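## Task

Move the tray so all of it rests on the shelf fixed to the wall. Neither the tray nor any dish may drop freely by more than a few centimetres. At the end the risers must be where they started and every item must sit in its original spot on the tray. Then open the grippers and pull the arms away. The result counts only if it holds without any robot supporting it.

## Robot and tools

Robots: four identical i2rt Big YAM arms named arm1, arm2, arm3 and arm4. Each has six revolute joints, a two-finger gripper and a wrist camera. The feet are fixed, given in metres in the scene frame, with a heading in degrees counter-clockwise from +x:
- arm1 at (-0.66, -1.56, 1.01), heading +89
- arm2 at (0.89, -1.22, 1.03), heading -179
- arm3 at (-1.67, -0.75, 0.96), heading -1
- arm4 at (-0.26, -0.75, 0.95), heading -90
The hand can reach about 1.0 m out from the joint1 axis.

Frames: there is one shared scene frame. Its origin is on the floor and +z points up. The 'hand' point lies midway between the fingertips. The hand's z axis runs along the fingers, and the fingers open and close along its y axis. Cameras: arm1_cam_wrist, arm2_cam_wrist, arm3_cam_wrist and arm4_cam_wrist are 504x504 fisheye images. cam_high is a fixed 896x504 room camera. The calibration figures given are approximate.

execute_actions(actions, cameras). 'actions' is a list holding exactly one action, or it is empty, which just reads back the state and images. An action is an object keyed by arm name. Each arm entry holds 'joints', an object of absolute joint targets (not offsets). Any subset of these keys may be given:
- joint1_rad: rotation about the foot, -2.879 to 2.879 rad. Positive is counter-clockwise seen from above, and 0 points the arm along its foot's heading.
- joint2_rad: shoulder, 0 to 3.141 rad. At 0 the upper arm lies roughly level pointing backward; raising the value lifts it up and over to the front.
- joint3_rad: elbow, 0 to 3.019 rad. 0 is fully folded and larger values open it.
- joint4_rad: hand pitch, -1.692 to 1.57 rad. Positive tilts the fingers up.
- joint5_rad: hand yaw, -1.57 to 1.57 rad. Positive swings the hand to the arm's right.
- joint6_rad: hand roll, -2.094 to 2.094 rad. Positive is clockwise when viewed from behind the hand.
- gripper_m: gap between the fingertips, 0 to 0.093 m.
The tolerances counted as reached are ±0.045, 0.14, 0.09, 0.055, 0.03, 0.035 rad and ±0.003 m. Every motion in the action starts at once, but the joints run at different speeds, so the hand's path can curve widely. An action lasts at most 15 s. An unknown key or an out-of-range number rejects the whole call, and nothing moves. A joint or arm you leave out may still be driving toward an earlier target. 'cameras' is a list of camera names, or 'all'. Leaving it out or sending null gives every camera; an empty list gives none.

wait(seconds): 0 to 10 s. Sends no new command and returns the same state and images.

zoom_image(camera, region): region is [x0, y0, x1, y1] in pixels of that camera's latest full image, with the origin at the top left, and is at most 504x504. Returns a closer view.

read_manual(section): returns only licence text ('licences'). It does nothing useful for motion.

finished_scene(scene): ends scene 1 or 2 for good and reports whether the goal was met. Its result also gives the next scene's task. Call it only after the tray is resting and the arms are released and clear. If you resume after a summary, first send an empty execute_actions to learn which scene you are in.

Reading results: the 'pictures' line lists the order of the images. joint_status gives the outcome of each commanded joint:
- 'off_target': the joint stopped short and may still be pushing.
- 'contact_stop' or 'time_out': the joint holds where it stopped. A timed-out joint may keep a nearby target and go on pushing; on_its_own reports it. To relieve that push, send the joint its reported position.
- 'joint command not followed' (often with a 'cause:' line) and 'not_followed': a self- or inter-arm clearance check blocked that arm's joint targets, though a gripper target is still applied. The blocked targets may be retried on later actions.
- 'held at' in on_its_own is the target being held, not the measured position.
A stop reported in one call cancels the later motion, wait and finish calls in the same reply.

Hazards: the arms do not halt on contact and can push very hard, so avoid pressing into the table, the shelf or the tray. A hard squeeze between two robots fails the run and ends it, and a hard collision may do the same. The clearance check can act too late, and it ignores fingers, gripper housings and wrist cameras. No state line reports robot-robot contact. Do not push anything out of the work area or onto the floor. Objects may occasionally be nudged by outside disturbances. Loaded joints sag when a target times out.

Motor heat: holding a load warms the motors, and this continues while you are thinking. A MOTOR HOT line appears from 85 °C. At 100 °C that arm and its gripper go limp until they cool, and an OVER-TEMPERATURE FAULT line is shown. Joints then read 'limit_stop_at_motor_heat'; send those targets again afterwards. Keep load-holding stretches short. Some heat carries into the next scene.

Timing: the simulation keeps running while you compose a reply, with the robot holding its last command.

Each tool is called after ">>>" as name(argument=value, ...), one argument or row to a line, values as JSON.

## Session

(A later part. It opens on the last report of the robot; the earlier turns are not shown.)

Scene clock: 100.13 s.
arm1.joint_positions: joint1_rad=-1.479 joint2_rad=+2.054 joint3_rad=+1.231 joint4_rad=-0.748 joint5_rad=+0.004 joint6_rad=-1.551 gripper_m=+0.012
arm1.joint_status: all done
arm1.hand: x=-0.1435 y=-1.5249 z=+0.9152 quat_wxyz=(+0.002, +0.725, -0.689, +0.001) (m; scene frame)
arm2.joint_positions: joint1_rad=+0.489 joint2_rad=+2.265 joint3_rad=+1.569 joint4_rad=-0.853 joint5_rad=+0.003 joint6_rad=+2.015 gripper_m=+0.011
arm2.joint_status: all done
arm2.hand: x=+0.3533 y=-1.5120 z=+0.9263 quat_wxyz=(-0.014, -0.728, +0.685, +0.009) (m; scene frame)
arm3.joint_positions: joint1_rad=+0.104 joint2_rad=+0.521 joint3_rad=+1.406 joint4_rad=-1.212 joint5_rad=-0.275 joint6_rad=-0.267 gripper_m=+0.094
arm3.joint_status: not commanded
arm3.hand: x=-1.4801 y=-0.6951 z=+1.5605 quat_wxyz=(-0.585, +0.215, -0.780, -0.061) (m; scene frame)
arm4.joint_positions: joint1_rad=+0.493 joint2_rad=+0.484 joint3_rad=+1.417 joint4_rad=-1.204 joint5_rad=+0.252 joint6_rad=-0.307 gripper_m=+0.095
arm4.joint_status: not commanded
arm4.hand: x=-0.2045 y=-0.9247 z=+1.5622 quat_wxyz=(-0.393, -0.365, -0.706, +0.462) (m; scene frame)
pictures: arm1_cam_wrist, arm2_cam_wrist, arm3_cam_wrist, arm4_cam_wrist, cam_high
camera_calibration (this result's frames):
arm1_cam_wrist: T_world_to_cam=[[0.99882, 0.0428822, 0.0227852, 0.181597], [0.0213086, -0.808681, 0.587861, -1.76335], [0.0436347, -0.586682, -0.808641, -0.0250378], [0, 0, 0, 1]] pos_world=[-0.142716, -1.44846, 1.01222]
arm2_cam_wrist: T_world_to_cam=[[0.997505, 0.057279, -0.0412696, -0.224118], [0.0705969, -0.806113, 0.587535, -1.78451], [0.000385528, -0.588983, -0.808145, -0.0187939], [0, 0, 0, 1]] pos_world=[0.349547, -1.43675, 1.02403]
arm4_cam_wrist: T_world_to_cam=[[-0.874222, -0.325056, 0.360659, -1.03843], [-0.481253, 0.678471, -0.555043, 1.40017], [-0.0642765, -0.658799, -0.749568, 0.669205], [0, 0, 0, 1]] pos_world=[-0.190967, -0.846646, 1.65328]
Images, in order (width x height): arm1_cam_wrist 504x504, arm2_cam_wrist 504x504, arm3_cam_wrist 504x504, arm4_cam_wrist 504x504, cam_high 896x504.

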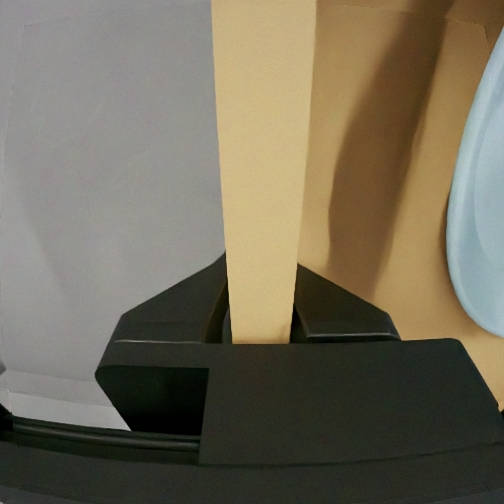

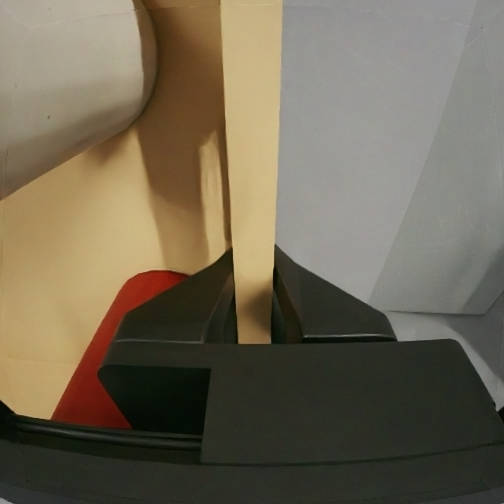

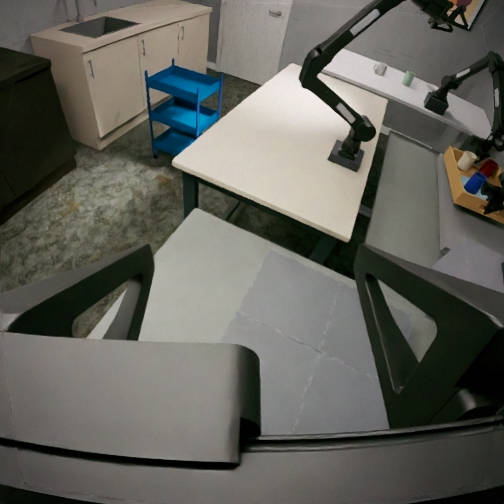

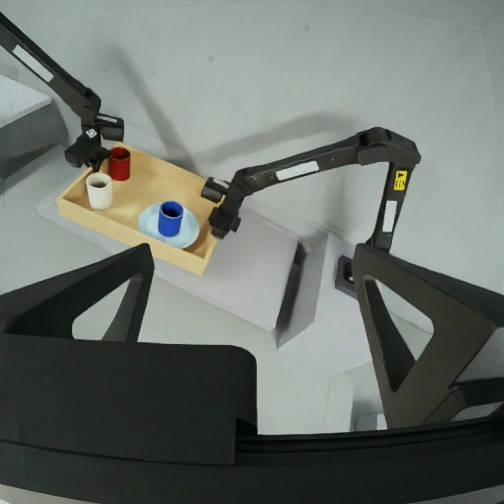

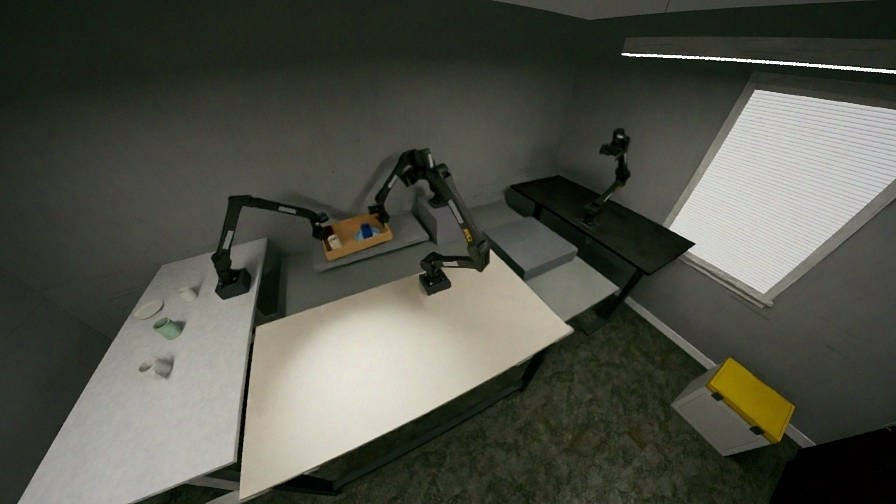

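>>> execute_actions(
  actions=[
    {"arm1":{"joints":{"joint1_rad":-1.5,"joint2_rad":2.07,"joint4_rad":-0.66}},"arm2":{"joints":{"joint1_rad":0.53,"joint2_rad":2.265,"joint4_rad":-0.8}}},
  ],
  cameras=["arm4_cam_wrist"],
)

>>> execute_actions(
  actions=[
    {"arm1":{"joints":{"joint2_rad":2.16,"joint4_rad":-0.58}},"arm2":{"joints":{"joint2_rad":2.345,"joint4_rad":-0.73}}},
  ],
  cameras=["arm4_cam_wrist","cam_high"],
)

Scene clock: 104.37 s.
arm1.joint_positions: joint1_rad=-1.489 joint2_rad=+2.151 joint3_rad=+1.230 joint4_rad=-0.636 joint5_rad=-0.005 joint6_rad=-1.548 gripper_m=+0.012
arm1.joint_status: all done
arm1.hand: x=-0.1409 y=-1.5286 z=+0.8663 quat_wxyz=(-0.005, +0.721, -0.693, +0.002) (m; scene frame)
arm2.joint_positions: joint1_rad=+0.509 joint2_rad=+2.344 joint3_rad=+1.570 joint4_rad=-0.770 joint5_rad=+0.019 joint6_rad=+2.036 gripper_m=+0.011
arm2.joint_status: all done
arm2.hand: x=+0.3573 y=-1.5203 z=+0.8803 quat_wxyz=(-0.014, -0.728, +0.686, +0.017) (m; scene frame)
arm3.joint_positions: joint1_rad=+0.104 joint2_rad=+0.521 joint3_rad=+1.406 joint4_rad=-1.212 joint5_rad=-0.275 joint6_rad=-0.267 gripper_m=+0.094
arm3.joint_status: not commanded
arm3.hand: x=-1.4801 y=-0.6951 z=+1.5605 quat_wxyz=(-0.585, +0.215, -0.780, -0.061) (m; scene frame)
arm4.joint_positions: joint1_rad=+0.493 joint2_rad=+0.484 joint3_rad=+1.417 joint4_rad=-1.204 joint5_rad=+0.252 joint6_rad=-0.307 gripper_m=+0.095
arm4.joint_status: not commanded
arm4.hand: x=-0.2045 y=-0.9247 z=+1.5622 quat_wxyz=(-0.393, -0.365, -0.706, +0.462) (m; scene frame)
pictures: arm4_cam_wrist
camera_calibration (this result's frames):
arm4_cam_wrist: T_world_to_cam=[[-0.874222, -0.325056, 0.360659, -1.03843], [-0.481253, 0.678471, -0.555043, 1.40017], [-0.0642765, -0.658799, -0.749568, 0.669205], [0, 0, 0, 1]] pos_world=[-0.190967, -0.846646, 1.65328]
Images, in order (width x height): arm4_cam_wrist 504x504.

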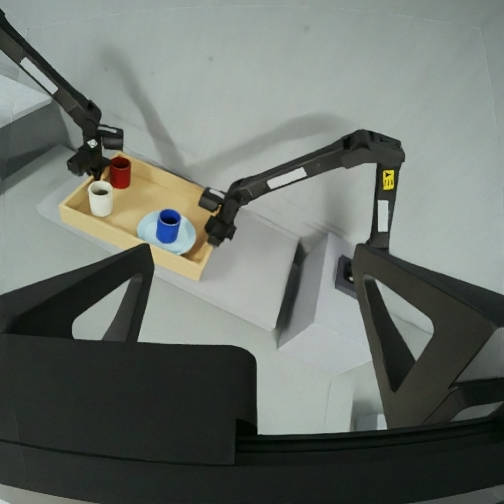

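Scene clock: 105.00 s.
arm1.joint_positions: joint1_rad=-1.489 joint2_rad=+2.175 joint3_rad=+1.230 joint4_rad=-0.608 joint5_rad=-0.004 joint6_rad=-1.548 gripper_m=+0.011
arm1.joint_status: all done
arm1.hand: x=-0.1408 y=-1.5286 z=+0.8545 quat_wxyz=(-0.007, +0.721, -0.693, +0.004) (m; scene frame)
arm2.joint_positions: joint1_rad=+0.509 joint2_rad=+2.351 joint3_rad=+1.570 joint4_rad=-0.760 joint5_rad=+0.019 joint6_rad=+2.036 gripper_m=+0.011
arm2.joint_status: all done
arm2.hand: x=+0.3571 y=-1.5208 z=+0.8763 quat_wxyz=(-0.015, -0.728, +0.686, +0.018) (m; scene frame)
arm3.joint_positions: joint1_rad=+0.104 joint2_rad=+0.521 joint3_rad=+1.406 joint4_rad=-1.212 joint5_rad=-0.275 joint6_rad=-0.267 gripper_m=+0.094
arm3.joint_status: not commanded
arm3.hand: x=-1.4801 y=-0.6951 z=+1.5605 quat_wxyz=(-0.585, +0.215, -0.780, -0.061) (m; scene frame)
arm4.joint_positions: joint1_rad=+0.493 joint2_rad=+0.484 joint3_rad=+1.417 joint4_rad=-1.204 joint5_rad=+0.252 joint6_rad=-0.307 gripper_m=+0.095
arm4.joint_status: not commanded
arm4.hand: x=-0.2045 y=-0.9247 z=+1.5622 quat_wxyz=(-0.393, -0.365, -0.706, +0.462) (m; scene frame)
pictures: arm4_cam_wrist, cam_high
camera_calibration (this result's frames):
arm4_cam_wrist: T_world_to_cam=[[-0.874222, -0.325056, 0.360659, -1.03843], [-0.481253, 0.678471, -0.555043, 1.40017], [-0.0642765, -0.658799, -0.749568, 0.669205], [0, 0, 0, 1]] pos_world=[-0.190967, -0.846646, 1.65328]
Images, in order (width x height): arm4_cam_wrist 504x504, cam_high 896x504.

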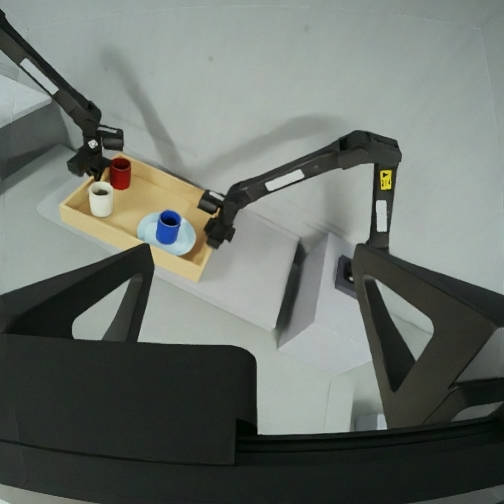

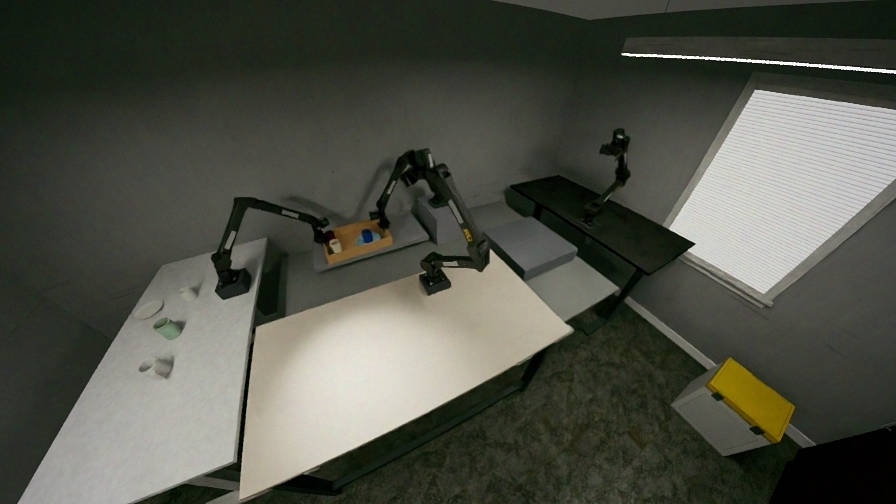

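Landed.

>>> execute_actions(
  actions=[
    {"arm1":{"joints":{"gripper_m":0.035}},"arm2":{"joints":{"gripper_m":0.03,"joint3_rad":1.585,"joint4_rad":-0.77}}},
  ],
  cameras=[],
)

>>> execute_actions(
  actions=[
    {"arm1":{"joints":{"joint2_rad":1.95,"joint4_rad":-0.83}},"arm2":{"joints":{"joint2_rad":2.15,"joint4_rad":-0.98}}},
  ],
  cameras=[],
)

>>> execute_actions(
  actions=[
    {"arm1":{"joints":{"joint2_rad":1.0,"joint4_rad":-1.4}},"arm2":{"joints":{"joint2_rad":1.0,"joint4_rad":-1.4}}},
  ],
  cameras=["arm4_cam_wrist"],
)

>>> finished_scene(
  scene=1,
)

Scene clock: 111.67 s.
arm1.joint_positions: joint1_rad=-1.489 joint2_rad=+2.171 joint3_rad=+1.230 joint4_rad=-0.595 joint5_rad=-0.002 joint6_rad=-1.548 gripper_m=+0.035
arm1.joint_status: all done
arm1.hand: x=-0.1365 y=-1.5288 z=+0.8566 quat_wxyz=(-0.012, +0.720, -0.693, +0.010) (m; scene frame)
arm2.joint_positions: joint1_rad=+0.526 joint2_rad=+2.351 joint3_rad=+1.570 joint4_rad=-0.760 joint5_rad=+0.003 joint6_rad=+2.041 gripper_m=+0.030
arm2.joint_status: all done
arm2.hand: x=+0.3638 y=-1.5321 z=+0.8762 quat_wxyz=(-0.018, -0.732, +0.681, +0.010) (m; scene frame)
arm3.joint_positions: joint1_rad=+0.104 joint2_rad=+0.521 joint3_rad=+1.406 joint4_rad=-1.212 joint5_rad=-0.275 joint6_rad=-0.267 gripper_m=+0.094
arm3.joint_status: not commanded
arm3.hand: x=-1.4801 y=-0.6951 z=+1.5605 quat_wxyz=(-0.585, +0.215, -0.780, -0.061) (m; scene frame)
arm4.joint_positions: joint1_rad=+0.493 joint2_rad=+0.484 joint3_rad=+1.417 joint4_rad=-1.204 joint5_rad=+0.252 joint6_rad=-0.307 gripper_m=+0.095
arm4.joint_status: not commanded
arm4.hand: x=-0.2045 y=-0.9247 z=+1.5622 quat_wxyz=(-0.393, -0.365, -0.706, +0.462) (m; scene frame)
pictures: none
No camera images: the call's "cameras" was empty. Leave "cameras" out to get every camera's image.

Scene clock: 112.87 s.
arm1.joint_positions: joint1_rad=-1.489 joint2_rad=+1.934 joint3_rad=+1.235 joint4_rad=-0.816 joint5_rad=-0.002 joint6_rad=-1.548 gripper_m=+0.035
arm1.joint_status: all done
arm1.hand: x=-0.1353 y=-1.5287 z=+0.9755 quat_wxyz=(-0.020, +0.720, -0.693, +0.017) (m; scene frame)
arm2.joint_positions: joint1_rad=+0.525 joint2_rad=+2.133 joint3_rad=+1.570 joint4_rad=-0.968 joint5_rad=+0.003 joint6_rad=+2.043 gripper_m=+0.030
arm2.joint_status: all done
arm2.hand: x=+0.3658 y=-1.5309 z=+1.0042 quat_wxyz=(-0.023, -0.731, +0.682, +0.011) (m; scene frame)
arm3.joint_positions: joint1_rad=+0.104 joint2_rad=+0.521 joint3_rad=+1.406 joint4_rad=-1.212 joint5_rad=-0.275 joint6_rad=-0.267 gripper_m=+0.094
arm3.joint_status: not commanded
arm3.hand: x=-1.4801 y=-0.6951 z=+1.5605 quat_wxyz=(-0.585, +0.215, -0.780, -0.061) (m; scene frame)
arm4.joint_positions: joint1_rad=+0.493 joint2_rad=+0.484 joint3_rad=+1.417 joint4_rad=-1.204 joint5_rad=+0.252 joint6_rad=-0.307 gripper_m=+0.095
arm4.joint_status: not commanded
arm4.hand: x=-0.2045 y=-0.9247 z=+1.5622 quat_wxyz=(-0.393, -0.365, -0.706, +0.462) (m; scene frame)
pictures: none
No camera images: the call's "cameras" was empty. Leave "cameras" out to get every camera's image.

Scene clock: 114.67 s.
arm1.joint_positions: joint1_rad=-1.489 joint2_rad=+0.990 joint3_rad=+1.235 joint4_rad=-1.387 joint5_rad=-0.002 joint6_rad=-1.547 gripper_m=+0.035
arm1.joint_status: all done
arm1.hand: x=-0.3159 y=-1.5394 z=+1.3603 quat_wxyz=(-0.156, +0.704, -0.678, +0.143) (m; scene frame)
arm2.joint_positions: joint1_rad=+0.525 joint2_rad=+0.993 joint3_rad=+1.570 joint4_rad=-1.389 joint5_rad=+0.003 joint6_rad=+2.043 gripper_m=+0.030
arm2.joint_status: all done
arm2.hand: x=+0.5891 y=-1.4008 z=+1.5510 quat_wxyz=(-0.359, -0.678, +0.632, +0.107) (m; scene frame)
arm3.joint_positions: joint1_rad=+0.104 joint2_rad=+0.521 joint3_rad=+1.406 joint4_rad=-1.212 joint5_rad=-0.275 joint6_rad=-0.267 gripper_m=+0.094
arm3.joint_status: not commanded
arm3.hand: x=-1.4801 y=-0.6951 z=+1.5605 quat_wxyz=(-0.585, +0.215, -0.780, -0.061) (m; scene frame)
arm4.joint_positions: joint1_rad=+0.493 joint2_rad=+0.484 joint3_rad=+1.417 joint4_rad=-1.204 joint5_rad=+0.252 joint6_rad=-0.307 gripper_m=+0.095
arm4.joint_status: not commanded
arm4.hand: x=-0.2045 y=-0.9247 z=+1.5622 quat_wxyz=(-0.393, -0.365, -0.706, +0.462) (m; scene frame)
pictures: arm4_cam_wrist
camera_calibration (this result's frames):
arm4_cam_wrist: T_world_to_cam=[[-0.874222, -0.325056, 0.360659, -1.03843], [-0.481253, 0.678471, -0.555043, 1.40017], [-0.0642765, -0.658799, -0.749568, 0.669205], [0, 0, 0, 1]] pos_world=[-0.190967, -0.846646, 1.65328]
Images, in order (width x height): arm4_cam_wrist 504x504.

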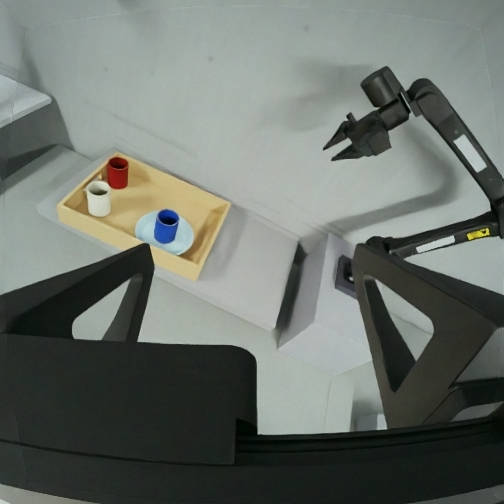

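The scene is finished: the task was done.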